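# Move glass beaker from door-side rack to window bench

## Task

Pick the glass beaker up from the drying rack on the shelved bench beside the door and set it down upright, opening on top, on the worktop of the shelved bench beside the window. The task fails if the beaker ever touches the floor, drops more than a few centimetres, or is knocked hard enough to break. At the end the beaker must stand by itself, with the grippers open and the robot moved away from it. The robot must not topple or be left leaning.

## Robot and tools

ROBOT. A LinearBot: a base that can drive forward, sideways or turn, with a column about 1.75 m high. A carriage rides 1.0 m up and down the column (lift_m) and holds two identical six-joint arms, left and right, each with a two-finger gripper. Arm bases sit near 0.57 m + lift_m above the floor, and carriage parts hang about 0.15 m below them. A hand reaches 0.78 m from its shoulder but only about 0.38 m below its arm base. A hand is about 0.16 m long, 0.1 m wide, 0.14 m when open. Parked arm joints 1 to 6: 0, 0.05, 0.05, 1.45, 0, 0; parked, the robot is about 0.95 m wide and 0.7 m long. The wheel motors are strong (7 N m). Loose objects may occasionally get a brief shove from outside.

CAMERAS. carriage_camera is fixed on the carriage, facing forward and tilted about 20 degrees down. left_wrist_camera and right_wrist_camera look out past the fingertips. Images are 672x504. A calibration (intrinsics, distortion, base-to-camera transform) is supplied, but real poses drift slightly, and wrist camera poses inherit joint reading errors.

FRAMES. Base frame: origin on the floor below the base centre, x forward, y left, z up. left_hand and right_hand readings are the midpoint between each hand's pads, in this frame; quat_wxyz rotates base axes into hand axes (hand z along the fingers, fingers open along hand y; an upright hand with joints 1, 5, 6 at 0 reads (1, 0, 0, 0)). Odometry frame is the base frame at scene start; base_odometry counts wheel turns only, so slip shows as travel; heading is left-positive, -3.142 to 3.142.

execute_actions. Arguments: actions (a list holding one action, or empty to just read state and images) and cameras (list of carriage_camera, left_wrist_camera, right_wrist_camera or all; omitted or null means all, [] means none; a bad name rejects the call). An action may have base, joints, or both, starting together.
- base: exactly one relative move from where the base last reported itself: translate_m (metres, forward positive, -2 to 2), strafe_m (metres, left positive, -2 to 2) or rotate_rad (radians, counter-clockwise/left positive, -6.3 to 6.3).
- joints: one dictionary of absolute targets by name, shared by both arms. lift_m 0 to 1 (m). For each arm (prefix left_ or right_): joint1_rad -2.617 to 3.054 (arm swing about vertical, 0 ahead, positive left); joint2_rad 0 to 3.141 (shoulder: 0 upper arm level pointing back, 1.57 vertical, 3.14 level pointing forward); joint3_rad 0 to 3.141 (elbow, 0 folded, 3.14 straight); joint4_rad -1.57 to 1.57 (wrist pitch, positive lifts fingertips); joint5_rad -1.57 to 1.57 (wrist yaw, positive swings fingertips to the RIGHT, opposite to joint1); joint6_rad -2.094 to 2.094 (roll about finger axis, positive clockwise viewed from forearm); gripper_m 0 to 0.093 (pad gap, m). Unknown keys or out-of-range numbers reject the call with no motion. An action lasts at most 15 s. Joints left out may still be driving toward older targets.

wait: seconds from 0 to 10; commands nothing, returns state and images.
zoom_image: camera plus region [x0, y0, x1, y1] in pixels (top-left origin, at most 504 by 504) of that camera's latest full image.
finished_scene: scene (integer 1 to 2) ends the current scene permanently after the last command is held; call only when the beaker stands unaided.

RESULTS. base_status and joint_status report each motion: done (for the base: wheels turned the commanded amount, even with slip; a 1-2 mm move may stop short yet say done), off_target (resting away from target, may still push), contact_stop or time_out (target dropped, holds in place). "joint command not followed" with a cause line means a self-collision check withheld an arm's targets (gripper still moves); such joints read not_followed and may be retried each action. on_its_own lists what you did not command; "held at" is the held target. A gripper grasping something usually reads off_target. motor_effort gives percent of max effort, peak in brackets; readings are biased and noisy. Falling lift effort while lowering means a hand or load is resting on something. drive_wheels larger at rest than after a free drive means the base is pressing. ARM HIT means an arm struck the robot. Motor temperatures list each arm's joints; MOTOR HOT appears from 75 °C, at 90 °C that arm halts 10 s, at 100 °C it goes limp and drops; faults show as OVER-TEMPERATURE FAULT and limit_stop_at_motor_heat. Outstretched arms heat quickly, even unloaded; resend targets after a heat stop.

CAUTIONS. Hand readings drift at long reach; a level hand sags 10 to 17 cm under 1 kg. Grip force is about 45 to 60 N per pad. Lower the beaker gently onto the surface before opening. Arms have no contact stop and spring to targets once freed; base stops come late, the base may coast about 0.3 m after an arm contact, and sudden stops can topple carried items. After a blocked drive, back off about 0.2 m along the same path (or turn back) and retry. Keep the column clear of table edges and never reverse into one. Tipping risk grows with a high carriage, extended arms and loads; only images reveal a lean. Never let the arms collide or press on each other; if withheld, move the blocked arm clear first, then the other in a later action. The robot holds its last command while you think.

Each tool is called after ">>>" as name(argument=value, ...) on one line, values as JSON.

## Session

>>> execute_actions(actions=[])

Scene clock: 0.00 s.
Motor temperatures (°C, as the motors report them): left_arm=[26 25 25 25 28 25] | right_arm=[25 27 27 27 27 28]
base_odometry: x=+0.000 y=+0.000 heading=+0.000 (m, m, rad; odometry frame)
base_status: not commanded
joint_positions: lift_m=+0.301 left_joint1_rad=-0.006 left_joint2_rad=+0.060 left_joint3_rad=+0.030 left_joint4_rad=+1.466 left_joint5_rad=-0.026 left_joint6_rad=+0.024 left_gripper_m=+0.095 right_joint1_rad=+0.001 right_joint2_rad=+0.075 right_joint3_rad=+0.060 right_joint4_rad=+1.439 right_joint5_rad=-0.009 right_joint6_rad=+0.050 right_gripper_m=+0.094
joint_status: not commanded
motor_effort: lift_m=+21 drive_wheels=+0 (%)
left_hand: x=+0.3018 y=+0.3427 z=+1.3228 quat_wxyz=(+0.998, -0.012, +0.068, +0.010) (m; base frame)
right_hand: x=+0.3042 y=-0.3369 z=+1.3300 quat_wxyz=(+0.997, -0.003, +0.074, +0.026) (m; base frame)
pictures: carriage_camera, left_wrist_camera, right_wrist_camera
Images, in order (width x height): carriage_camera 672x504, left_wrist_camera 672x504, right_wrist_camera 672x504.

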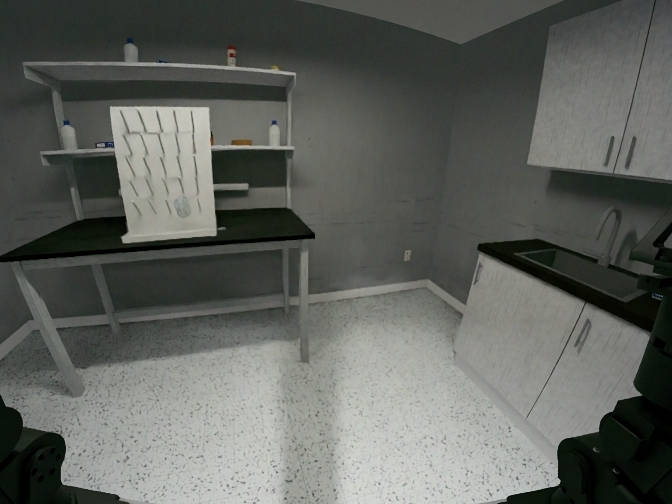

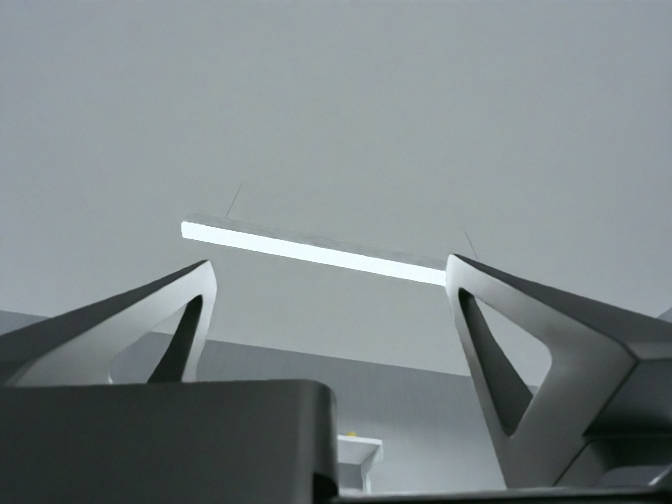

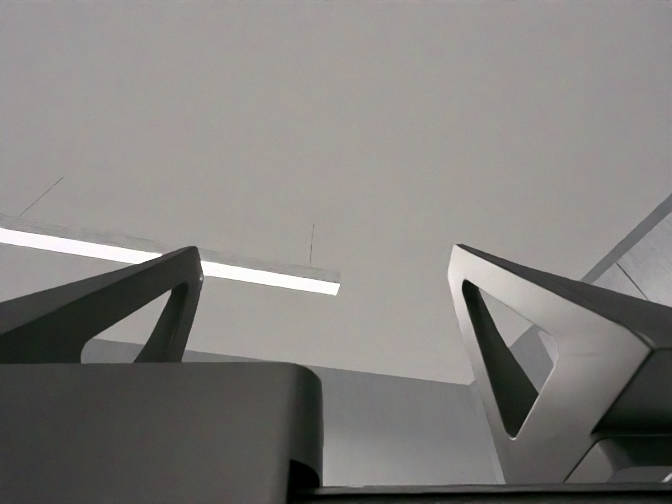

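>>> execute_actions(actions=[{"base":{"rotate_rad":0.33},"joints":{"lift_m":0.45}}], cameras=[])

>>> execute_actions(actions=[{"base":{"translate_m":0.7},"joints":{"left_joint4_rad":0.2}}])

>>> zoom_image(camera="carriage_camera", region=[100,180,340,360])

Scene clock: 3.07 s.
Motor temperatures (°C, as the motors report them): left_arm=[26 25 26 25 28 25] | right_arm=[25 27 27 27 27 28]
base_odometry: x=+0.000 y=+0.000 heading=+0.330 (m, m, rad; odometry frame)
base_status: done
joint_positions: lift_m=+0.450 left_joint1_rad=-0.006 left_joint2_rad=+0.060 left_joint3_rad=+0.030 left_joint4_rad=+1.464 left_joint5_rad=-0.026 left_joint6_rad=+0.024 left_gripper_m=+0.095 right_joint1_rad=+0.001 right_joint2_rad=+0.075 right_joint3_rad=+0.060 right_joint4_rad=+1.438 right_joint5_rad=-0.009 right_joint6_rad=+0.050 right_gripper_m=+0.094
joint_status: all done
motor_effort: lift_m=+22(27) drive_wheels=+4(13) (%)
left_hand: x=+0.3021 y=+0.3427 z=+1.4716 quat_wxyz=(+0.998, -0.012, +0.068, +0.010) (m; base frame)
right_hand: x=+0.3043 y=-0.3369 z=+1.4789 quat_wxyz=(+0.997, -0.003, +0.074, +0.026) (m; base frame)
pictures: none
No camera images: the call's "cameras" was empty. Leave "cameras" out to get every camera's image.

Scene clock: 6.70 s.
Motor temperatures (°C, as the motors report them): left_arm=[26 25 26 26 28 25] | right_arm=[25 27 28 27 27 28]
base_odometry: x=+0.662 y=+0.228 heading=+0.330 (m, m, rad; odometry frame)
base_status: done
joint_positions: lift_m=+0.450 left_joint1_rad=-0.006 left_joint2_rad=+0.060 left_joint3_rad=+0.030 left_joint4_rad=+0.194 left_joint5_rad=-0.026 left_joint6_rad=+0.024 left_gripper_m=+0.095 right_joint1_rad=+0.001 right_joint2_rad=+0.075 right_joint3_rad=+0.060 right_joint4_rad=+1.438 right_joint5_rad=-0.009 right_joint6_rad=+0.050 right_gripper_m=+0.094
joint_status: all done
motor_effort: lift_m=+22(22) drive_wheels=-8(22) (%)
left_hand: x=+0.5112 y=+0.3415 z=+1.2682 quat_wxyz=(+0.762, +0.000, +0.647, +0.015) (m; base frame)
right_hand: x=+0.3044 y=-0.3369 z=+1.4789 quat_wxyz=(+0.997, -0.003, +0.074, +0.026) (m; base frame)
pictures: carriage_camera, left_wrist_camera, right_wrist_camera
camera_calibration (this result's frames):
carriage_camera: T_world_to_cam=[[-0.0319408, -0.997453, 0.063768, -0.0884863], [-0.34277, -0.0489998, -0.93814, 1.42493], [0.938876, -0.0518228, -0.340333, 0.34118], [0, 0, 0, 1]] pos_world=[0.165273, -0.000758596, 1.45855]
left_wrist_camera: T_world_to_cam=[[0.0186881, -0.999013, -0.0403059, 0.377874], [-0.410366, 0.0290968, -0.911456, 1.36653], [0.911729, 0.0335736, -0.409417, 0.167441], [0, 0, 0, 1]] pos_world=[0.401057, 0.332118, 1.32932]
right_wrist_camera: T_world_to_cam=[[0.0627083, -0.997769, -0.022885, -0.326712], [0.743442, 0.0619979, -0.665921, 0.789434], [0.665854, 0.0247451, 0.745671, -1.17865], [0, 0, 0, 1]] pos_world=[0.218401, -0.34576, 1.39711]
Images, in order (width x height): carriage_camera 672x504, left_wrist_camera 672x504, right_wrist_camera 672x504.

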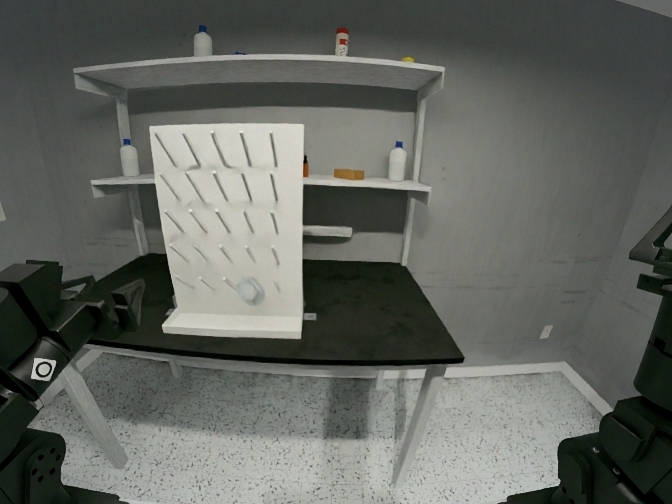

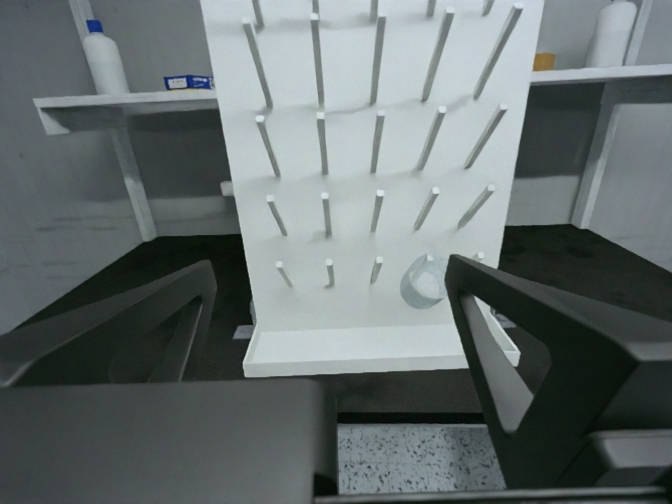

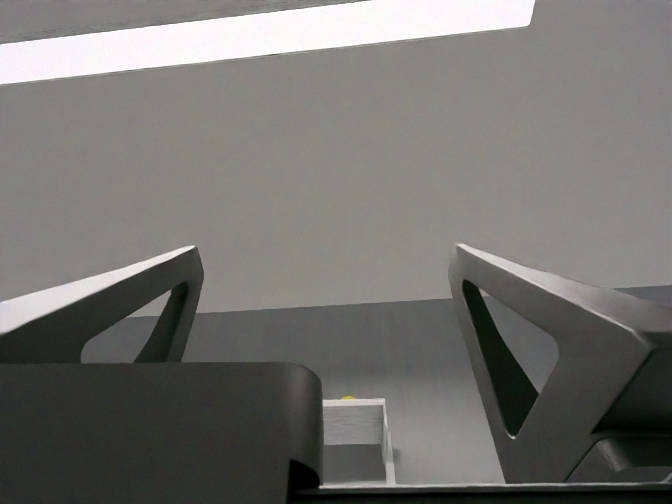

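Region (100, 180, 340, 360) of carriage_camera's 672x504 image, scaled by 2.100, with more detail than that image has; it fills the top 378 rows of this view, and the rest is white.

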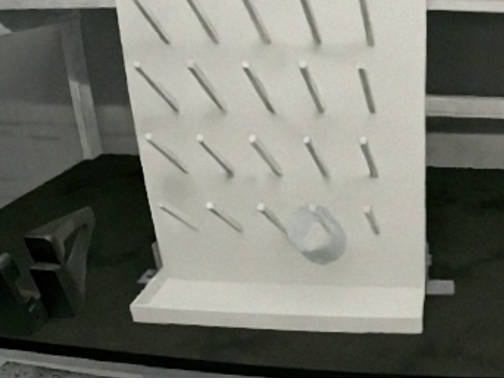

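>>> execute_actions(actions=[{"base":{"strafe_m":-0.13},"joints":{"lift_m":0.3,"left_joint2_rad":1.0,"left_joint3_rad":0.7,"left_joint4_rad":-0.22}}], cameras=["carriage_camera","left_wrist_camera"])

Scene clock: 11.23 s.
Motor temperatures (°C, as the motors report them): left_arm=[26 25 27 27 28 25] | right_arm=[25 27 28 27 27 28]
base_odometry: x=+0.705 y=+0.105 heading=+0.331 (m, m, rad; odometry frame)
base_status: done
joint_positions: lift_m=+0.300 left_joint1_rad=-0.006 left_joint2_rad=+0.997 left_joint3_rad=+0.674 left_joint4_rad=-0.226 left_joint5_rad=-0.026 left_joint6_rad=+0.024 left_gripper_m=+0.095 right_joint1_rad=+0.001 right_joint2_rad=+0.075 right_joint3_rad=+0.060 right_joint4_rad=+1.437 right_joint5_rad=-0.009 right_joint6_rad=+0.050 right_gripper_m=+0.094
joint_status: all done
motor_effort: lift_m=+21(21) drive_wheels=-4(13) (%)
left_hand: x=+0.6032 y=+0.3410 z=+1.0821 quat_wxyz=(+0.489, +0.006, +0.872, +0.016) (m; base frame)
right_hand: x=+0.3045 y=-0.3369 z=+1.3289 quat_wxyz=(+0.997, -0.003, +0.074, +0.026) (m; base frame)
pictures: carriage_camera, left_wrist_camera
camera_calibration (this result's frames):
carriage_camera: T_world_to_cam=[[-0.0319408, -0.997453, 0.063768, -0.0789252], [-0.34277, -0.0489998, -0.93814, 1.28427], [0.938876, -0.0518228, -0.340333, 0.290152], [0, 0, 0, 1]] pos_world=[0.165273, -0.000758596, 1.30861]
left_wrist_camera: T_world_to_cam=[[-0.0135683, -0.998835, -0.0463132, 0.394046], [-0.906537, 0.0318316, -0.420925, 1.00226], [0.421908, 0.0362734, -0.905913, 0.839195], [0, 0, 0, 1]] pos_world=[0.559873, 0.331242, 1.20036]
Images, in order (width x height): carriage_camera 672x504, left_wrist_camera 672x504.

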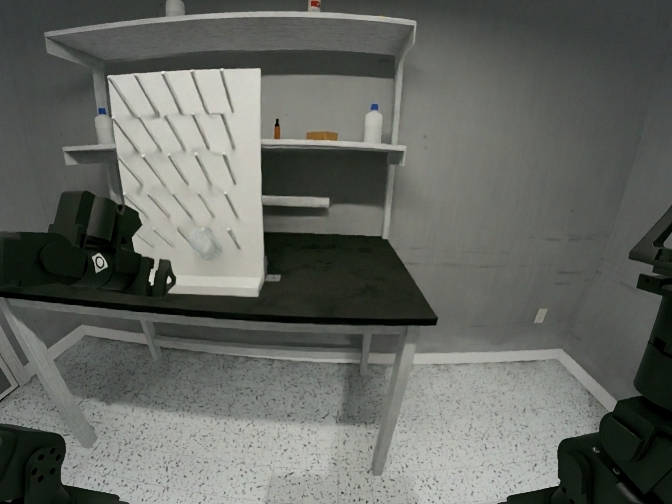

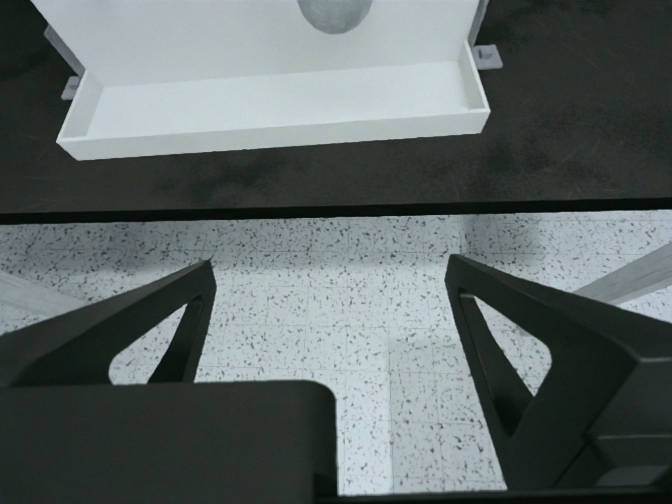

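>>> execute_actions(actions=[{"base":{"translate_m":0.17},"joints":{"lift_m":0.32}}], cameras=["carriage_camera","left_wrist_camera"])

>>> zoom_image(camera="carriage_camera", region=[60,170,300,350])

Scene clock: 14.20 s.
Motor temperatures (°C, as the motors report them): left_arm=[26 25 27 28 28 25] | right_arm=[25 27 28 27 27 28]
base_odometry: x=+0.865 y=+0.160 heading=+0.330 (m, m, rad; odometry frame)
base_status: done
joint_positions: lift_m=+0.320 left_joint1_rad=-0.006 left_joint2_rad=+0.997 left_joint3_rad=+0.681 left_joint4_rad=-0.227 left_joint5_rad=-0.026 left_joint6_rad=+0.024 left_gripper_m=+0.095 right_joint1_rad=+0.001 right_joint2_rad=+0.075 right_joint3_rad=+0.060 right_joint4_rad=+1.437 right_joint5_rad=-0.009 right_joint6_rad=+0.050 right_gripper_m=+0.094
joint_status: all done
motor_effort: lift_m=+22(27) drive_wheels=+1(12) (%)
left_hand: x=+0.6040 y=+0.3410 z=+1.1049 quat_wxyz=(+0.491, +0.006, +0.871, +0.016) (m; base frame)
right_hand: x=+0.3045 y=-0.3369 z=+1.3489 quat_wxyz=(+0.997, -0.003, +0.074, +0.026) (m; base frame)
pictures: carriage_camera, left_wrist_camera
camera_calibration (this result's frames):
carriage_camera: T_world_to_cam=[[-0.0319408, -0.997453, 0.063768, -0.0801981], [-0.34277, -0.0489998, -0.93814, 1.303], [0.938876, -0.0518228, -0.340333, 0.296946], [0, 0, 0, 1]] pos_world=[0.165273, -0.000758596, 1.32857]
left_wrist_camera: T_world_to_cam=[[-0.0133208, -0.998836, -0.0463556, 0.395007], [-0.904276, 0.0318192, -0.425761, 1.01659], [0.42674, 0.0362468, -0.903647, 0.854101], [0, 0, 0, 1]] pos_world=[0.560062, 0.331241, 1.22294]
Images, in order (width x height): carriage_camera 672x504, left_wrist_camera 672x504.

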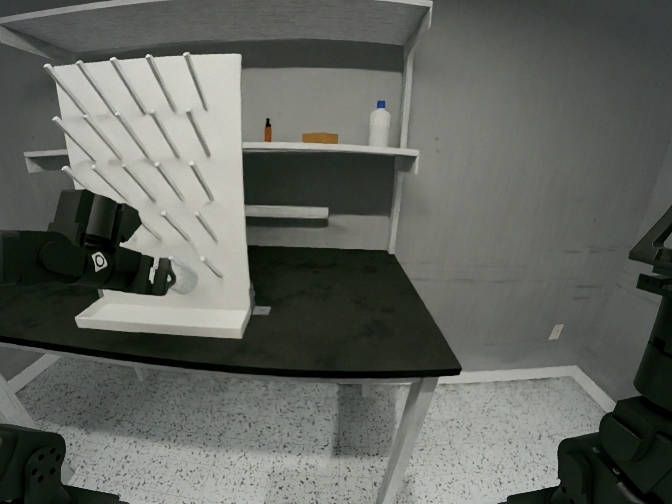

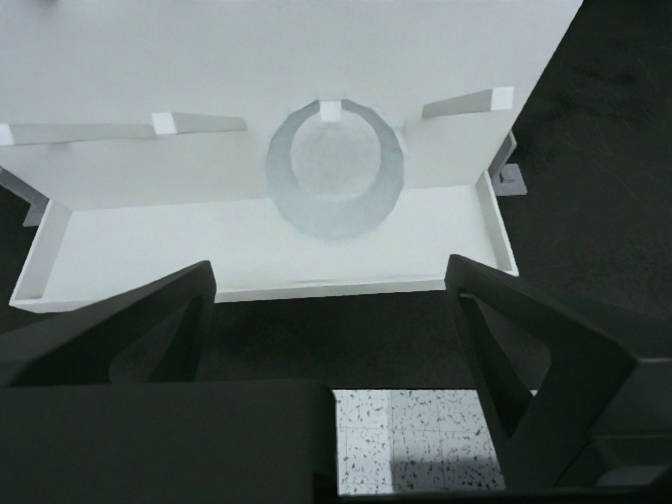

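Region (60, 170, 300, 350) of carriage_camera's 672x504 image, scaled by 2.100, with more detail than that image has; it fills the top 378 rows of this view, and the rest is white.

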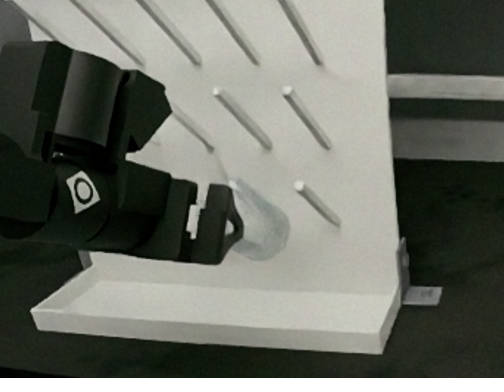

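>>> execute_actions(actions=[{"base":{"translate_m":0.06},"joints":{"lift_m":0.302}}], cameras=["carriage_camera","left_wrist_camera"])

>>> zoom_image(camera="carriage_camera", region=[60,170,300,350])

Scene clock: 17.07 s.
Motor temperatures (°C, as the motors report them): left_arm=[26 25 28 28 28 25] | right_arm=[25 27 29 27 27 28]
base_odometry: x=+0.922 y=+0.179 heading=+0.330 (m, m, rad; odometry frame)
base_status: done
joint_positions: lift_m=+0.302 left_joint1_rad=-0.006 left_joint2_rad=+0.998 left_joint3_rad=+0.681 left_joint4_rad=-0.233 left_joint5_rad=-0.026 left_joint6_rad=+0.024 left_gripper_m=+0.095 right_joint1_rad=+0.001 right_joint2_rad=+0.075 right_joint3_rad=+0.060 right_joint4_rad=+1.438 right_joint5_rad=-0.009 right_joint6_rad=+0.050 right_gripper_m=+0.094
joint_status: all done
motor_effort: lift_m=+22(23) drive_wheels=-6(17) (%)
left_hand: x=+0.6034 y=+0.3410 z=+1.0855 quat_wxyz=(+0.488, +0.006, +0.872, +0.016) (m; base frame)
right_hand: x=+0.3043 y=-0.3369 z=+1.3309 quat_wxyz=(+0.997, -0.003, +0.074, +0.026) (m; base frame)
pictures: carriage_camera, left_wrist_camera
camera_calibration (this result's frames):
carriage_camera: T_world_to_cam=[[-0.0319408, -0.997453, 0.063768, -0.0790471], [-0.34277, -0.0489998, -0.93814, 1.28607], [0.938876, -0.0518228, -0.340333, 0.290803], [0, 0, 0, 1]] pos_world=[0.165273, -0.000758596, 1.31052]
left_wrist_camera: T_world_to_cam=[[-0.0136036, -0.998835, -0.0463071, 0.394219], [-0.906858, 0.0318334, -0.420233, 1.00331], [0.421217, 0.0362772, -0.906234, 0.842954], [0, 0, 0, 1]] pos_world=[0.560157, 0.331241, 1.20379]
Images, in order (width x height): carriage_camera 672x504, left_wrist_camera 672x504.

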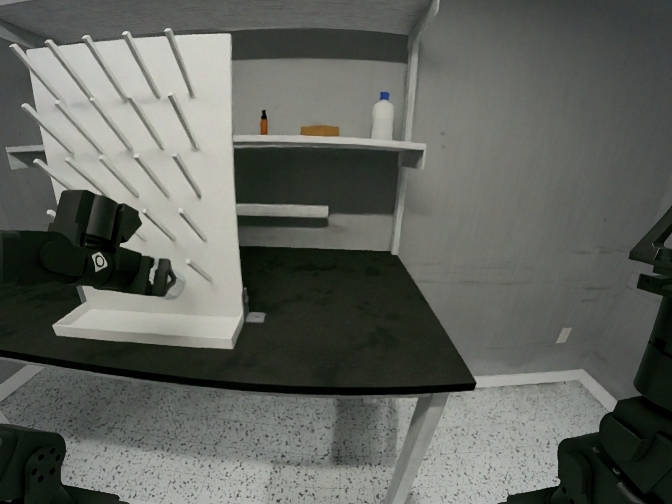

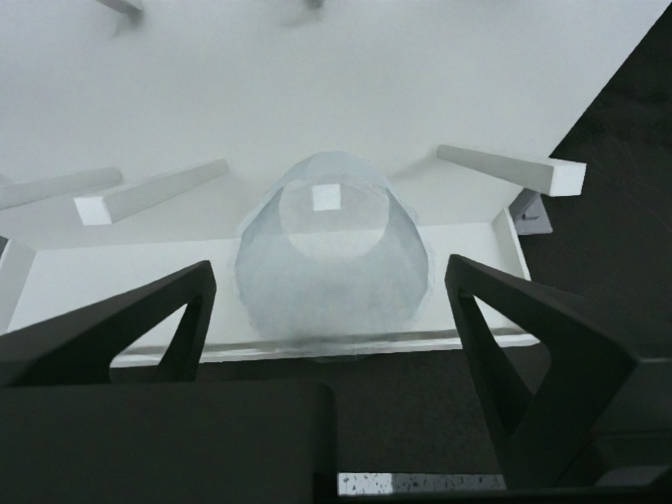

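Region (60, 170, 300, 350) of carriage_camera's 672x504 image, scaled by 2.100, with more detail than that image has; it fills the top 378 rows of this view, and the rest is white.

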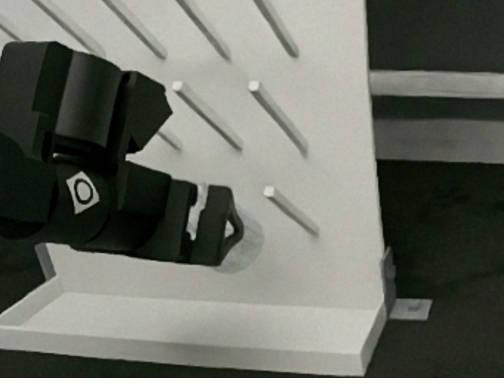

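>>> execute_actions(actions=[{"base":{"translate_m":0.022}}], cameras=["left_wrist_camera"])

>>> execute_actions(actions=[{"joints":{"left_gripper_m":0.055}}], cameras=["carriage_camera","left_wrist_camera"])

>>> zoom_image(camera="carriage_camera", region=[60,170,300,350])

Scene clock: 18.93 s.
Motor temperatures (°C, as the motors report them): left_arm=[26 25 28 29 28 25] | right_arm=[25 27 29 27 27 28]
base_odometry: x=+0.943 y=+0.186 heading=+0.329 (m, m, rad; odometry frame)
base_status: done
joint_positions: lift_m=+0.302 left_joint1_rad=-0.006 left_joint2_rad=+0.998 left_joint3_rad=+0.681 left_joint4_rad=-0.232 left_joint5_rad=-0.026 left_joint6_rad=+0.024 left_gripper_m=+0.095 right_joint1_rad=+0.001 right_joint2_rad=+0.075 right_joint3_rad=+0.060 right_joint4_rad=+1.438 right_joint5_rad=-0.009 right_joint6_rad=+0.050 right_gripper_m=+0.094
joint_status: not commanded
motor_effort: lift_m=+22(22) drive_wheels=-5(14) (%)
left_hand: x=+0.6035 y=+0.3410 z=+1.0857 quat_wxyz=(+0.489, +0.006, +0.872, +0.016) (m; base frame)
right_hand: x=+0.3044 y=-0.3369 z=+1.3309 quat_wxyz=(+0.997, -0.003, +0.074, +0.026) (m; base frame)
pictures: left_wrist_camera
camera_calibration (this result's frames):
left_wrist_camera: T_world_to_cam=[[-0.0135683, -0.998835, -0.0463132, 0.394213], [-0.906537, 0.0318316, -0.420925, 1.00403], [0.421908, 0.0362734, -0.905913, 0.842293], [0, 0, 0, 1]] pos_world=[0.560165, 0.331241, 1.20392]
Images, in order (width x height): left_wrist_camera 672x504.

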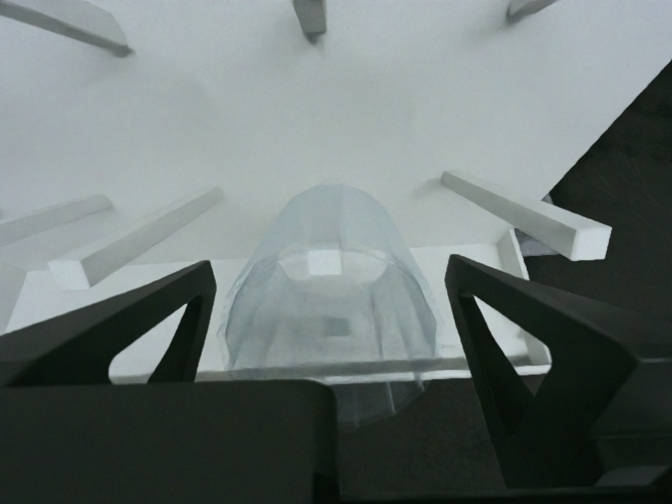

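Scene clock: 19.50 s.
Motor temperatures (°C, as the motors report them): left_arm=[26 25 28 29 28 25] | right_arm=[25 27 29 27 27 28]
base_odometry: x=+0.943 y=+0.186 heading=+0.329 (m, m, rad; odometry frame)
base_status: not commanded
joint_positions: lift_m=+0.302 left_joint1_rad=-0.006 left_joint2_rad=+0.998 left_joint3_rad=+0.681 left_joint4_rad=-0.232 left_joint5_rad=-0.026 left_joint6_rad=+0.024 left_gripper_m=+0.070 right_joint1_rad=+0.001 right_joint2_rad=+0.075 right_joint3_rad=+0.060 right_joint4_rad=+1.438 right_joint5_rad=-0.009 right_joint6_rad=+0.050 right_gripper_m=+0.094
joint_status: left_gripper_m off_target (ended at +0.070, target +0.055)
motor_effort: lift_m=+22(22) drive_wheels=-5(6) (%)
left_hand: x=+0.6035 y=+0.3410 z=+1.0858 quat_wxyz=(+0.489, +0.006, +0.872, +0.016) (m; base frame)
right_hand: x=+0.3044 y=-0.3369 z=+1.3309 quat_wxyz=(+0.997, -0.003, +0.074, +0.026) (m; base frame)
pictures: carriage_camera, left_wrist_camera
camera_calibration (this result's frames):
carriage_camera: T_world_to_cam=[[-0.0319408, -0.997453, 0.063768, -0.0790471], [-0.34277, -0.0489998, -0.93814, 1.28607], [0.938876, -0.0518228, -0.340333, 0.290803], [0, 0, 0, 1]] pos_world=[0.165273, -0.000758596, 1.31052]
left_wrist_camera: T_world_to_cam=[[-0.0135506, -0.998835, -0.0463163, 0.39421], [-0.906376, 0.0318307, -0.42127, 1.00438], [0.422254, 0.0362715, -0.905752, 0.841962], [0, 0, 0, 1]] pos_world=[0.560169, 0.331241, 1.20398]
Images, in order (width x height): carriage_camera 672x504, left_wrist_camera 672x504.

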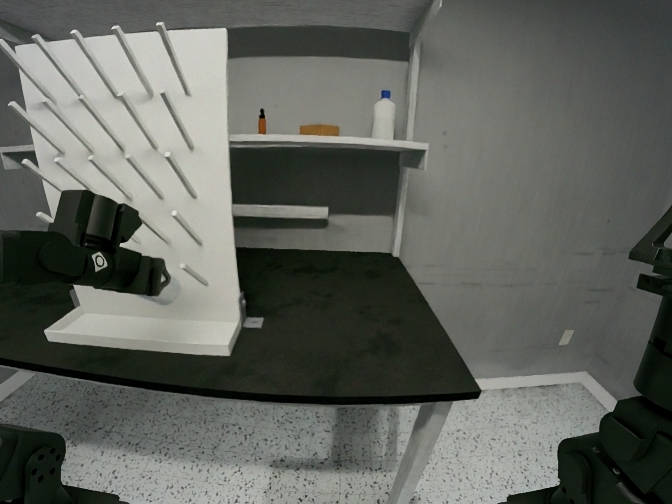

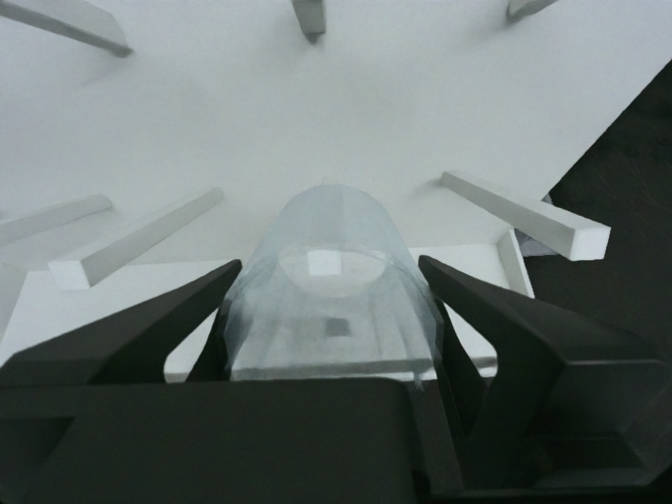

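Region (60, 170, 300, 350) of carriage_camera's 672x504 image, scaled by 2.100, with more detail than that image has; it fills the top 378 rows of this view, and the rest is white.

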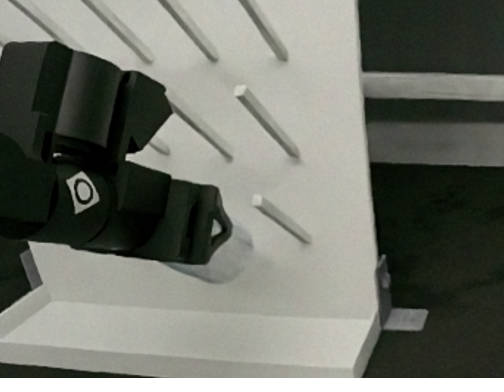

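The beaker is gripped; I'll slide it off along the peg, with the lift leading.

>>> execute_actions(actions=[{"base":{"translate_m":-0.025},"joints":{"lift_m":0.337}}], cameras=[])

>>> execute_actions(actions=[{"base":{"translate_m":-0.03},"joints":{"lift_m":0.367}}], cameras=["left_wrist_camera"])

>>> execute_actions(actions=[{"base":{"translate_m":-0.03},"joints":{"lift_m":0.395}}], cameras=["carriage_camera","left_wrist_camera"])

Scene clock: 29.23 s.
Motor temperatures (°C, as the motors report them): left_arm=[26 25 30 30 28 25] | right_arm=[25 28 30 27 27 28]
base_odometry: x=+0.919 y=+0.178 heading=+0.329 (m, m, rad; odometry frame)
base_status: done
joint_positions: lift_m=+0.337 left_joint1_rad=-0.006 left_joint2_rad=+1.001 left_joint3_rad=+0.681 left_joint4_rad=-0.243 left_joint5_rad=-0.026 left_joint6_rad=+0.024 left_gripper_m=+0.070 right_joint1_rad=+0.001 right_joint2_rad=+0.075 right_joint3_rad=+0.060 right_joint4_rad=+1.437 right_joint5_rad=-0.009 right_joint6_rad=+0.050 right_gripper_m=+0.094
joint_status: all done
motor_effort: lift_m=+22(25) drive_wheels=-4(20) (%)
left_hand: x=+0.6023 y=+0.3410 z=+1.1173 quat_wxyz=(+0.483, +0.007, +0.876, +0.016) (m; base frame)
right_hand: x=+0.3045 y=-0.3369 z=+1.3658 quat_wxyz=(+0.997, -0.003, +0.074, +0.026) (m; base frame)
pictures: none
No camera images: the call's "cameras" was empty. Leave "cameras" out to get every camera's image.

Scene clock: 30.33 s.
Motor temperatures (°C, as the motors report them): left_arm=[26 25 30 30 28 25] | right_arm=[25 28 30 27 27 28]
base_odometry: x=+0.891 y=+0.168 heading=+0.330 (m, m, rad; odometry frame)
base_status: done
joint_positions: lift_m=+0.367 left_joint1_rad=-0.006 left_joint2_rad=+1.003 left_joint3_rad=+0.681 left_joint4_rad=-0.245 left_joint5_rad=-0.026 left_joint6_rad=+0.024 left_gripper_m=+0.070 right_joint1_rad=+0.001 right_joint2_rad=+0.075 right_joint3_rad=+0.060 right_joint4_rad=+1.437 right_joint5_rad=-0.009 right_joint6_rad=+0.050 right_gripper_m=+0.094
joint_status: all done
motor_effort: lift_m=+22(26) drive_wheels=-6(20) (%)
left_hand: x=+0.6022 y=+0.3410 z=+1.1464 quat_wxyz=(+0.481, +0.007, +0.877, +0.016) (m; base frame)
right_hand: x=+0.3047 y=-0.3369 z=+1.3958 quat_wxyz=(+0.997, -0.003, +0.075, +0.026) (m; base frame)
pictures: left_wrist_camera
camera_calibration (this result's frames):
left_wrist_camera: T_world_to_cam=[[-0.0143973, -0.99883, -0.0461612, 0.397338], [-0.913938, 0.0318724, -0.404601, 1.01411], [0.405599, 0.0363633, -0.913327, 0.91616], [0, 0, 0, 1]] pos_world=[0.560961, 0.331236, 1.26541]
Images, in order (width x height): left_wrist_camera 672x504.

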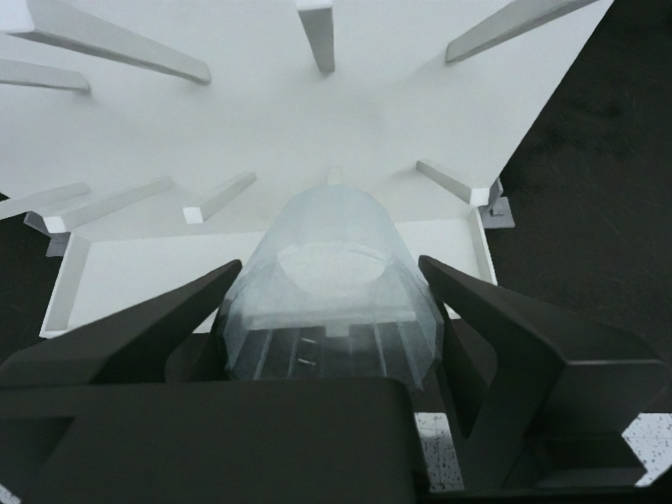

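Scene clock: 31.43 s.
Motor temperatures (°C, as the motors report them): left_arm=[26 25 30 30 28 25] | right_arm=[25 28 30 27 27 28]
base_odometry: x=+0.863 y=+0.159 heading=+0.330 (m, m, rad; odometry frame)
base_status: done
joint_positions: lift_m=+0.395 left_joint1_rad=-0.006 left_joint2_rad=+1.004 left_joint3_rad=+0.681 left_joint4_rad=-0.245 left_joint5_rad=-0.026 left_joint6_rad=+0.024 left_gripper_m=+0.070 right_joint1_rad=+0.001 right_joint2_rad=+0.075 right_joint3_rad=+0.060 right_joint4_rad=+1.436 right_joint5_rad=-0.009 right_joint6_rad=+0.050 right_gripper_m=+0.094
joint_status: all done
motor_effort: lift_m=+21(26) drive_wheels=-7(23) (%)
left_hand: x=+0.6022 y=+0.3410 z=+1.1740 quat_wxyz=(+0.480, +0.007, +0.877, +0.016) (m; base frame)
right_hand: x=+0.3047 y=-0.3369 z=+1.4239 quat_wxyz=(+0.997, -0.003, +0.075, +0.026) (m; base frame)
pictures: carriage_camera, left_wrist_camera
camera_calibration (this result's frames):
carriage_camera: T_world_to_cam=[[-0.0319408, -0.997453, 0.063768, -0.0849824], [-0.34277, -0.0489998, -0.93814, 1.37339], [0.938876, -0.0518228, -0.340333, 0.32248], [0, 0, 0, 1]] pos_world=[0.165273, -0.000758596, 1.4036]
left_wrist_camera: T_world_to_cam=[[-0.0144677, -0.99883, -0.0461476, 0.39864], [-0.914554, 0.0318758, -0.403206, 1.02405], [0.404205, 0.036371, -0.913945, 0.942942], [0, 0, 0, 1]] pos_world=[0.561172, 0.331235, 1.29309]
Images, in order (width x height): carriage_camera 672x504, left_wrist_camera 672x504.

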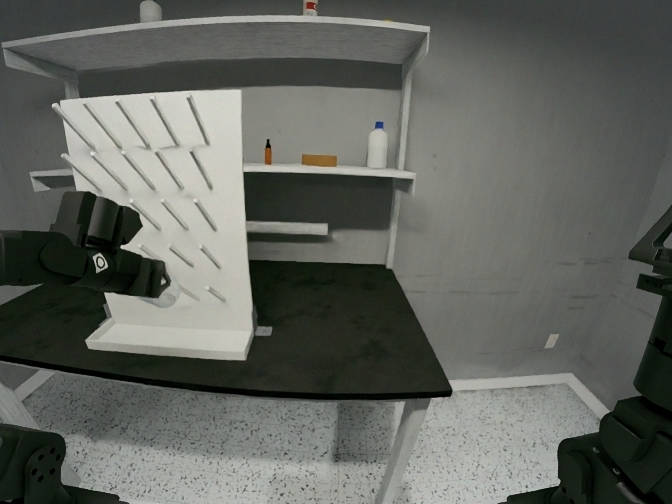

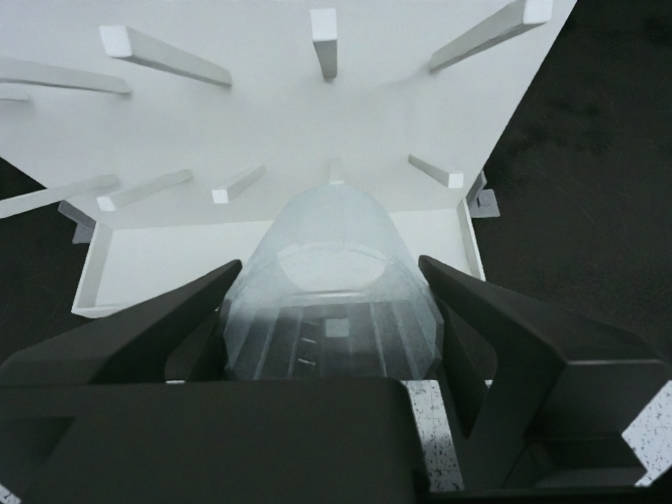

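>>> execute_actions(actions=[{"base":{"translate_m":-0.55},"joints":{"right_joint1_rad":0.785,"right_joint2_rad":1.0,"right_joint3_rad":1.09,"right_joint4_rad":-0.07,"right_joint6_rad":1.55}}], cameras=[])

>>> execute_actions(actions=[{"base":{"rotate_rad":2.4},"joints":{"left_joint1_rad":-0.785,"left_joint2_rad":1.365,"left_joint3_rad":1.15,"left_joint4_rad":0.45}}])

Scene clock: 36.67 s.
Motor temperatures (°C, as the motors report them): left_arm=[26 25 30 31 28 25] | right_arm=[25 28 30 28 27 28]
base_odometry: x=+0.342 y=-0.020 heading=+0.330 (m, m, rad; odometry frame)
base_status: done
joint_positions: lift_m=+0.395 left_joint1_rad=-0.006 left_joint2_rad=+1.004 left_joint3_rad=+0.681 left_joint4_rad=-0.246 left_joint5_rad=-0.026 left_joint6_rad=+0.024 left_gripper_m=+0.070 right_joint1_rad=+0.780 right_joint2_rad=+0.995 right_joint3_rad=+1.080 right_joint4_rad=-0.050 right_joint5_rad=-0.009 right_joint6_rad=+1.544 right_gripper_m=+0.094
joint_status: all done
motor_effort: lift_m=+22(21) drive_wheels=-5(17) (%)
left_hand: x=+0.6021 y=+0.3410 z=+1.1740 quat_wxyz=(+0.480, +0.007, +0.877, +0.016) (m; base frame)
right_hand: x=+0.5211 y=-0.0834 z=+1.4149 quat_wxyz=(+0.283, +0.256, +0.646, +0.661) (m; base frame)
pictures: none
No camera images: the call's "cameras" was empty. Leave "cameras" out to get every camera's image.

Scene clock: 40.43 s.
Motor temperatures (°C, as the motors report them): left_arm=[26 26 31 32 28 25] | right_arm=[25 28 31 29 27 28]
base_odometry: x=+0.342 y=-0.020 heading=+2.730 (m, m, rad; odometry frame)
base_status: done
joint_positions: lift_m=+0.395 left_joint1_rad=-0.782 left_joint2_rad=+1.373 left_joint3_rad=+1.127 left_joint4_rad=+0.418 left_joint5_rad=-0.026 left_joint6_rad=+0.024 left_gripper_m=+0.070 right_joint1_rad=+0.780 right_joint2_rad=+0.995 right_joint3_rad=+1.080 right_joint4_rad=-0.051 right_joint5_rad=-0.009 right_joint6_rad=+1.544 right_gripper_m=+0.094
joint_status: all done
motor_effort: lift_m=+21(21) drive_wheels=+3(17) (%)
left_hand: x=+0.5970 y=+0.0157 z=+1.4036 quat_wxyz=(+0.714, +0.243, +0.597, -0.275) (m; base frame)
right_hand: x=+0.5211 y=-0.0834 z=+1.4148 quat_wxyz=(+0.283, +0.256, +0.646, +0.661) (m; base frame)
pictures: carriage_camera, left_wrist_camera, right_wrist_camera
camera_calibration (this result's frames):
carriage_camera: T_world_to_cam=[[-0.0319408, -0.997453, 0.063768, -0.0849824], [-0.34277, -0.0489998, -0.93814, 1.37339], [0.938876, -0.0518228, -0.340333, 0.32248], [0, 0, 0, 1]] pos_world=[0.165273, -0.000758596, 1.4036]
left_wrist_camera: T_world_to_cam=[[-0.685882, -0.726612, -0.0400092, 0.472139], [-0.268277, 0.30358, -0.914257, 1.44944], [0.676457, -0.616339, -0.403154, 0.297446], [0, 0, 0, 1]] pos_world=[0.511475, 0.0863667, 1.46397]
right_wrist_camera: T_world_to_cam=[[0.0166205, -0.00066978, -0.999862, 1.4006], [-0.979564, 0.20046, -0.0164174, 0.560398], [0.200443, 0.979702, 0.00267565, 0.0918737], [0, 0, 0, 1]] pos_world=[0.507252, -0.201408, 1.40936]
Images, in order (width x height): carriage_camera 672x504, left_wrist_camera 672x504, right_wrist_camera 672x504.

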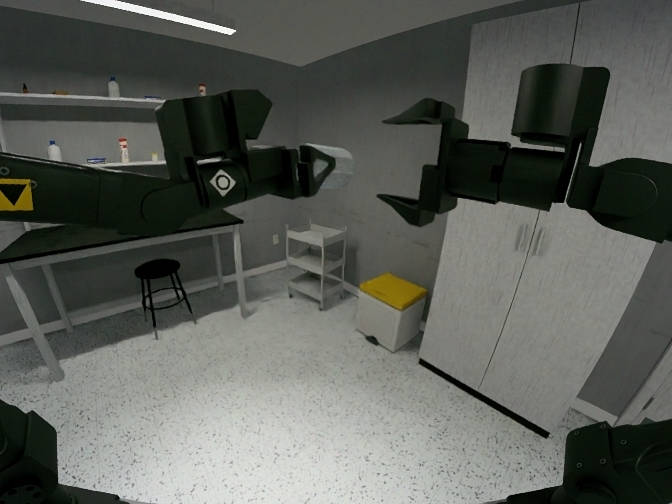

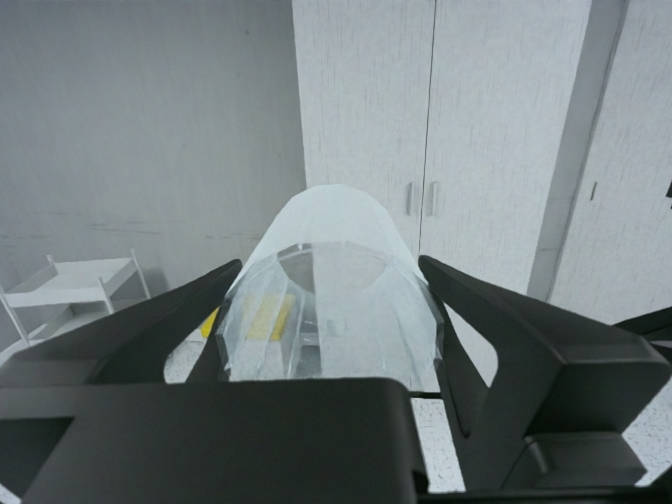

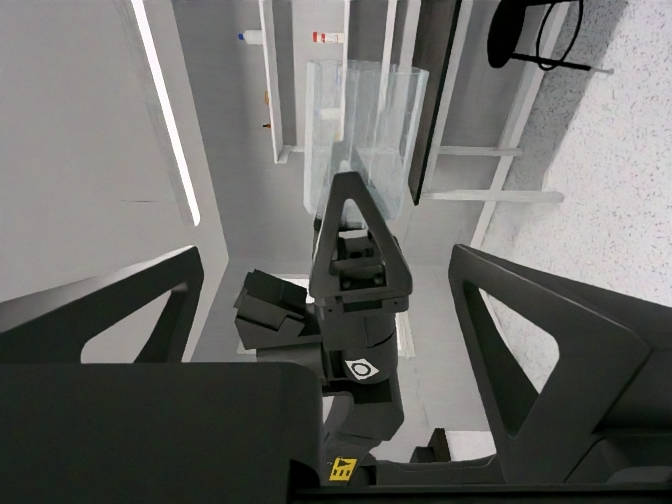

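>>> execute_actions(actions=[{"base":{"rotate_rad":0.74},"joints":{"left_joint2_rad":1.28,"left_joint3_rad":1.075,"left_joint4_rad":0.52,"right_joint2_rad":1.25,"right_joint3_rad":1.24,"right_joint4_rad":0.04}}])

Scene clock: 43.63 s.
Motor temperatures (°C, as the motors report them): left_arm=[26 26 31 32 28 25] | right_arm=[25 28 32 30 27 28]
base_odometry: x=+0.342 y=-0.020 heading=-2.814 (m, m, rad; odometry frame)
base_status: done
joint_positions: lift_m=+0.395 left_joint1_rad=-0.782 left_joint2_rad=+1.293 left_joint3_rad=+1.080 left_joint4_rad=+0.484 left_joint5_rad=-0.026 left_joint6_rad=+0.024 left_gripper_m=+0.070 right_joint1_rad=+0.780 right_joint2_rad=+1.248 right_joint3_rad=+1.245 right_joint4_rad=+0.048 right_joint5_rad=-0.009 right_joint6_rad=+1.544 right_gripper_m=+0.094
joint_status: all done
motor_effort: lift_m=+21(21) drive_wheels=+4(18) (%)
left_hand: x=+0.5785 y=+0.0340 z=+1.4309 quat_wxyz=(+0.742, +0.228, +0.561, -0.287) (m; base frame)
right_hand: x=+0.5678 y=-0.0371 z=+1.4256 quat_wxyz=(+0.285, +0.255, +0.642, +0.665) (m; base frame)
pictures: carriage_camera, left_wrist_camera, right_wrist_camera
camera_calibration (this result's frames):
carriage_camera: T_world_to_cam=[[-0.0319408, -0.997453, 0.063768, -0.0849824], [-0.34277, -0.0489998, -0.93814, 1.37339], [0.938876, -0.0518228, -0.340333, 0.32248], [0, 0, 0, 1]] pos_world=[0.165273, -0.000758596, 1.4036]
left_wrist_camera: T_world_to_cam=[[-0.683148, -0.729326, -0.0373041, 0.468526], [-0.202366, 0.23814, -0.949914, 1.47898], [0.701681, -0.641383, -0.310276, 0.185562], [0, 0, 0, 1]] pos_world=[0.489163, 0.108519, 1.47996]
right_wrist_camera: T_world_to_cam=[[0.0252946, 0.00791544, -0.999649, 1.4057], [-0.979392, 0.20063, -0.0231934, 0.606658], [0.200376, 0.979635, 0.0128272, 0.022713], [0, 0, 0, 1]] pos_world=[0.554049, -0.155091, 1.41898]
Images, in order (width x height): carriage_camera 672x504, left_wrist_camera 672x504, right_wrist_camera 672x504.

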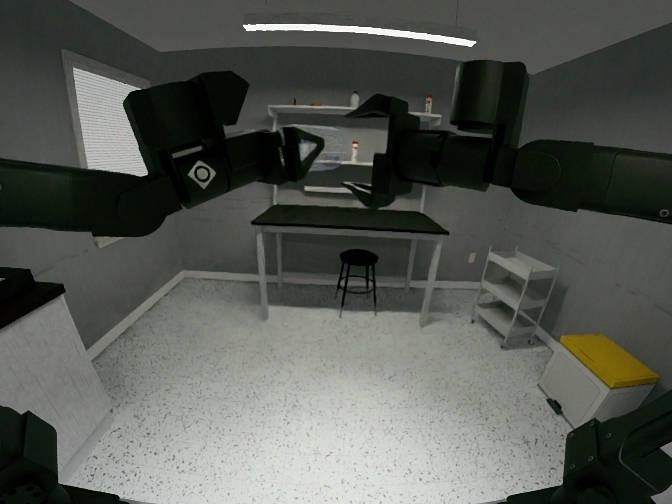

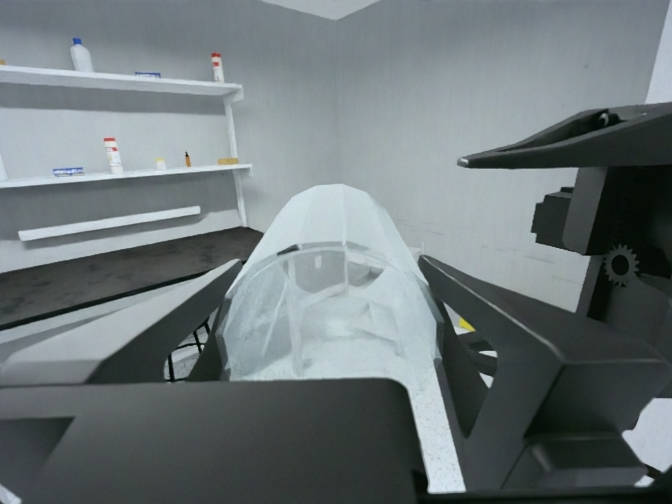

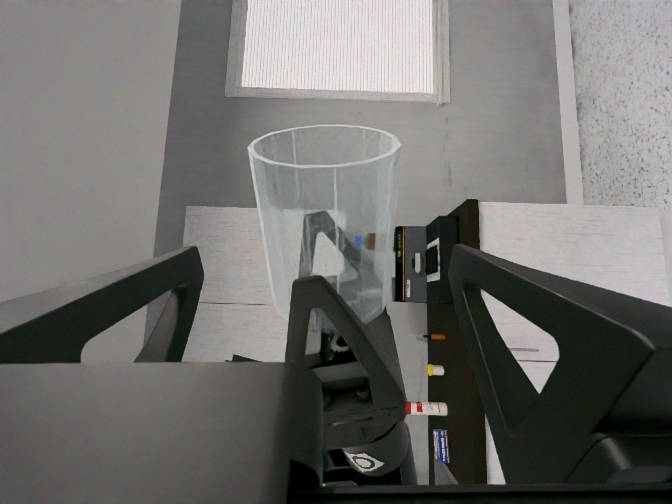

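>>> execute_actions(actions=[{"joints":{"right_joint2_rad":1.5,"right_joint3_rad":1.445,"right_joint4_rad":0.095}}])

Scene clock: 45.10 s.
Motor temperatures (°C, as the motors report them): left_arm=[26 26 31 32 28 25] | right_arm=[25 28 32 30 27 28]
base_odometry: x=+0.342 y=-0.020 heading=-2.814 (m, m, rad; odometry frame)
base_status: not commanded
joint_positions: lift_m=+0.395 left_joint1_rad=-0.775 left_joint2_rad=+1.293 left_joint3_rad=+1.080 left_joint4_rad=+0.487 left_joint5_rad=-0.034 left_joint6_rad=+0.030 left_gripper_m=+0.070 right_joint1_rad=+0.780 right_joint2_rad=+1.496 right_joint3_rad=+1.439 right_joint4_rad=+0.095 right_joint5_rad=-0.009 right_joint6_rad=+1.544 right_gripper_m=+0.094
joint_status: all done
motor_effort: lift_m=+21(21) drive_wheels=+4(4) (%)
left_hand: x=+0.5815 y=+0.0374 z=+1.4316 quat_wxyz=(+0.746, +0.224, +0.561, -0.280) (m; base frame)
right_hand: x=+0.6154 y=+0.0100 z=+1.4232 quat_wxyz=(+0.283, +0.256, +0.645, +0.662) (m; base frame)
pictures: carriage_camera, left_wrist_camera, right_wrist_camera
camera_calibration (this result's frames):
carriage_camera: T_world_to_cam=[[-0.0319408, -0.997453, 0.063768, -0.0849824], [-0.34277, -0.0489998, -0.93814, 1.37339], [0.938876, -0.0518228, -0.340333, 0.32248], [0, 0, 0, 1]] pos_world=[0.165273, -0.000758596, 1.4036]
left_wrist_camera: T_world_to_cam=[[-0.670764, -0.740541, -0.0409275, 0.4715], [-0.201872, 0.235393, -0.950704, 1.48039], [0.713669, -0.629435, -0.307388, 0.174333], [0, 0, 0, 1]] pos_world=[0.4907, 0.110422, 1.4803]
right_wrist_camera: T_world_to_cam=[[0.0196024, 0.00228159, -0.999805, 1.4055], [-0.979512, 0.200512, -0.018747, 0.637497], [0.20043, 0.979689, 0.00616536, -0.0234721], [0, 0, 0, 1]] pos_world=[0.60159, -0.108037, 1.41732]
Images, in order (width x height): carriage_camera 672x504, left_wrist_camera 672x504, right_wrist_camera 672x504.

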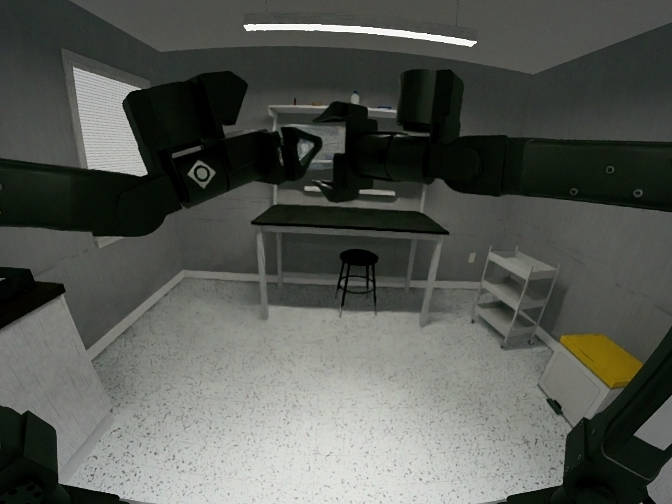

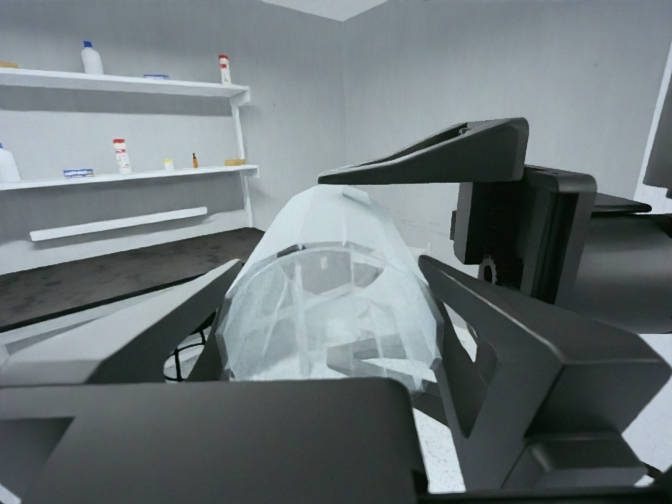

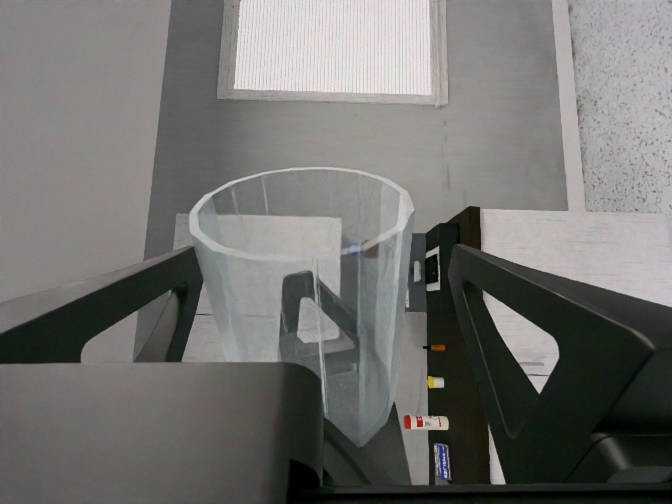

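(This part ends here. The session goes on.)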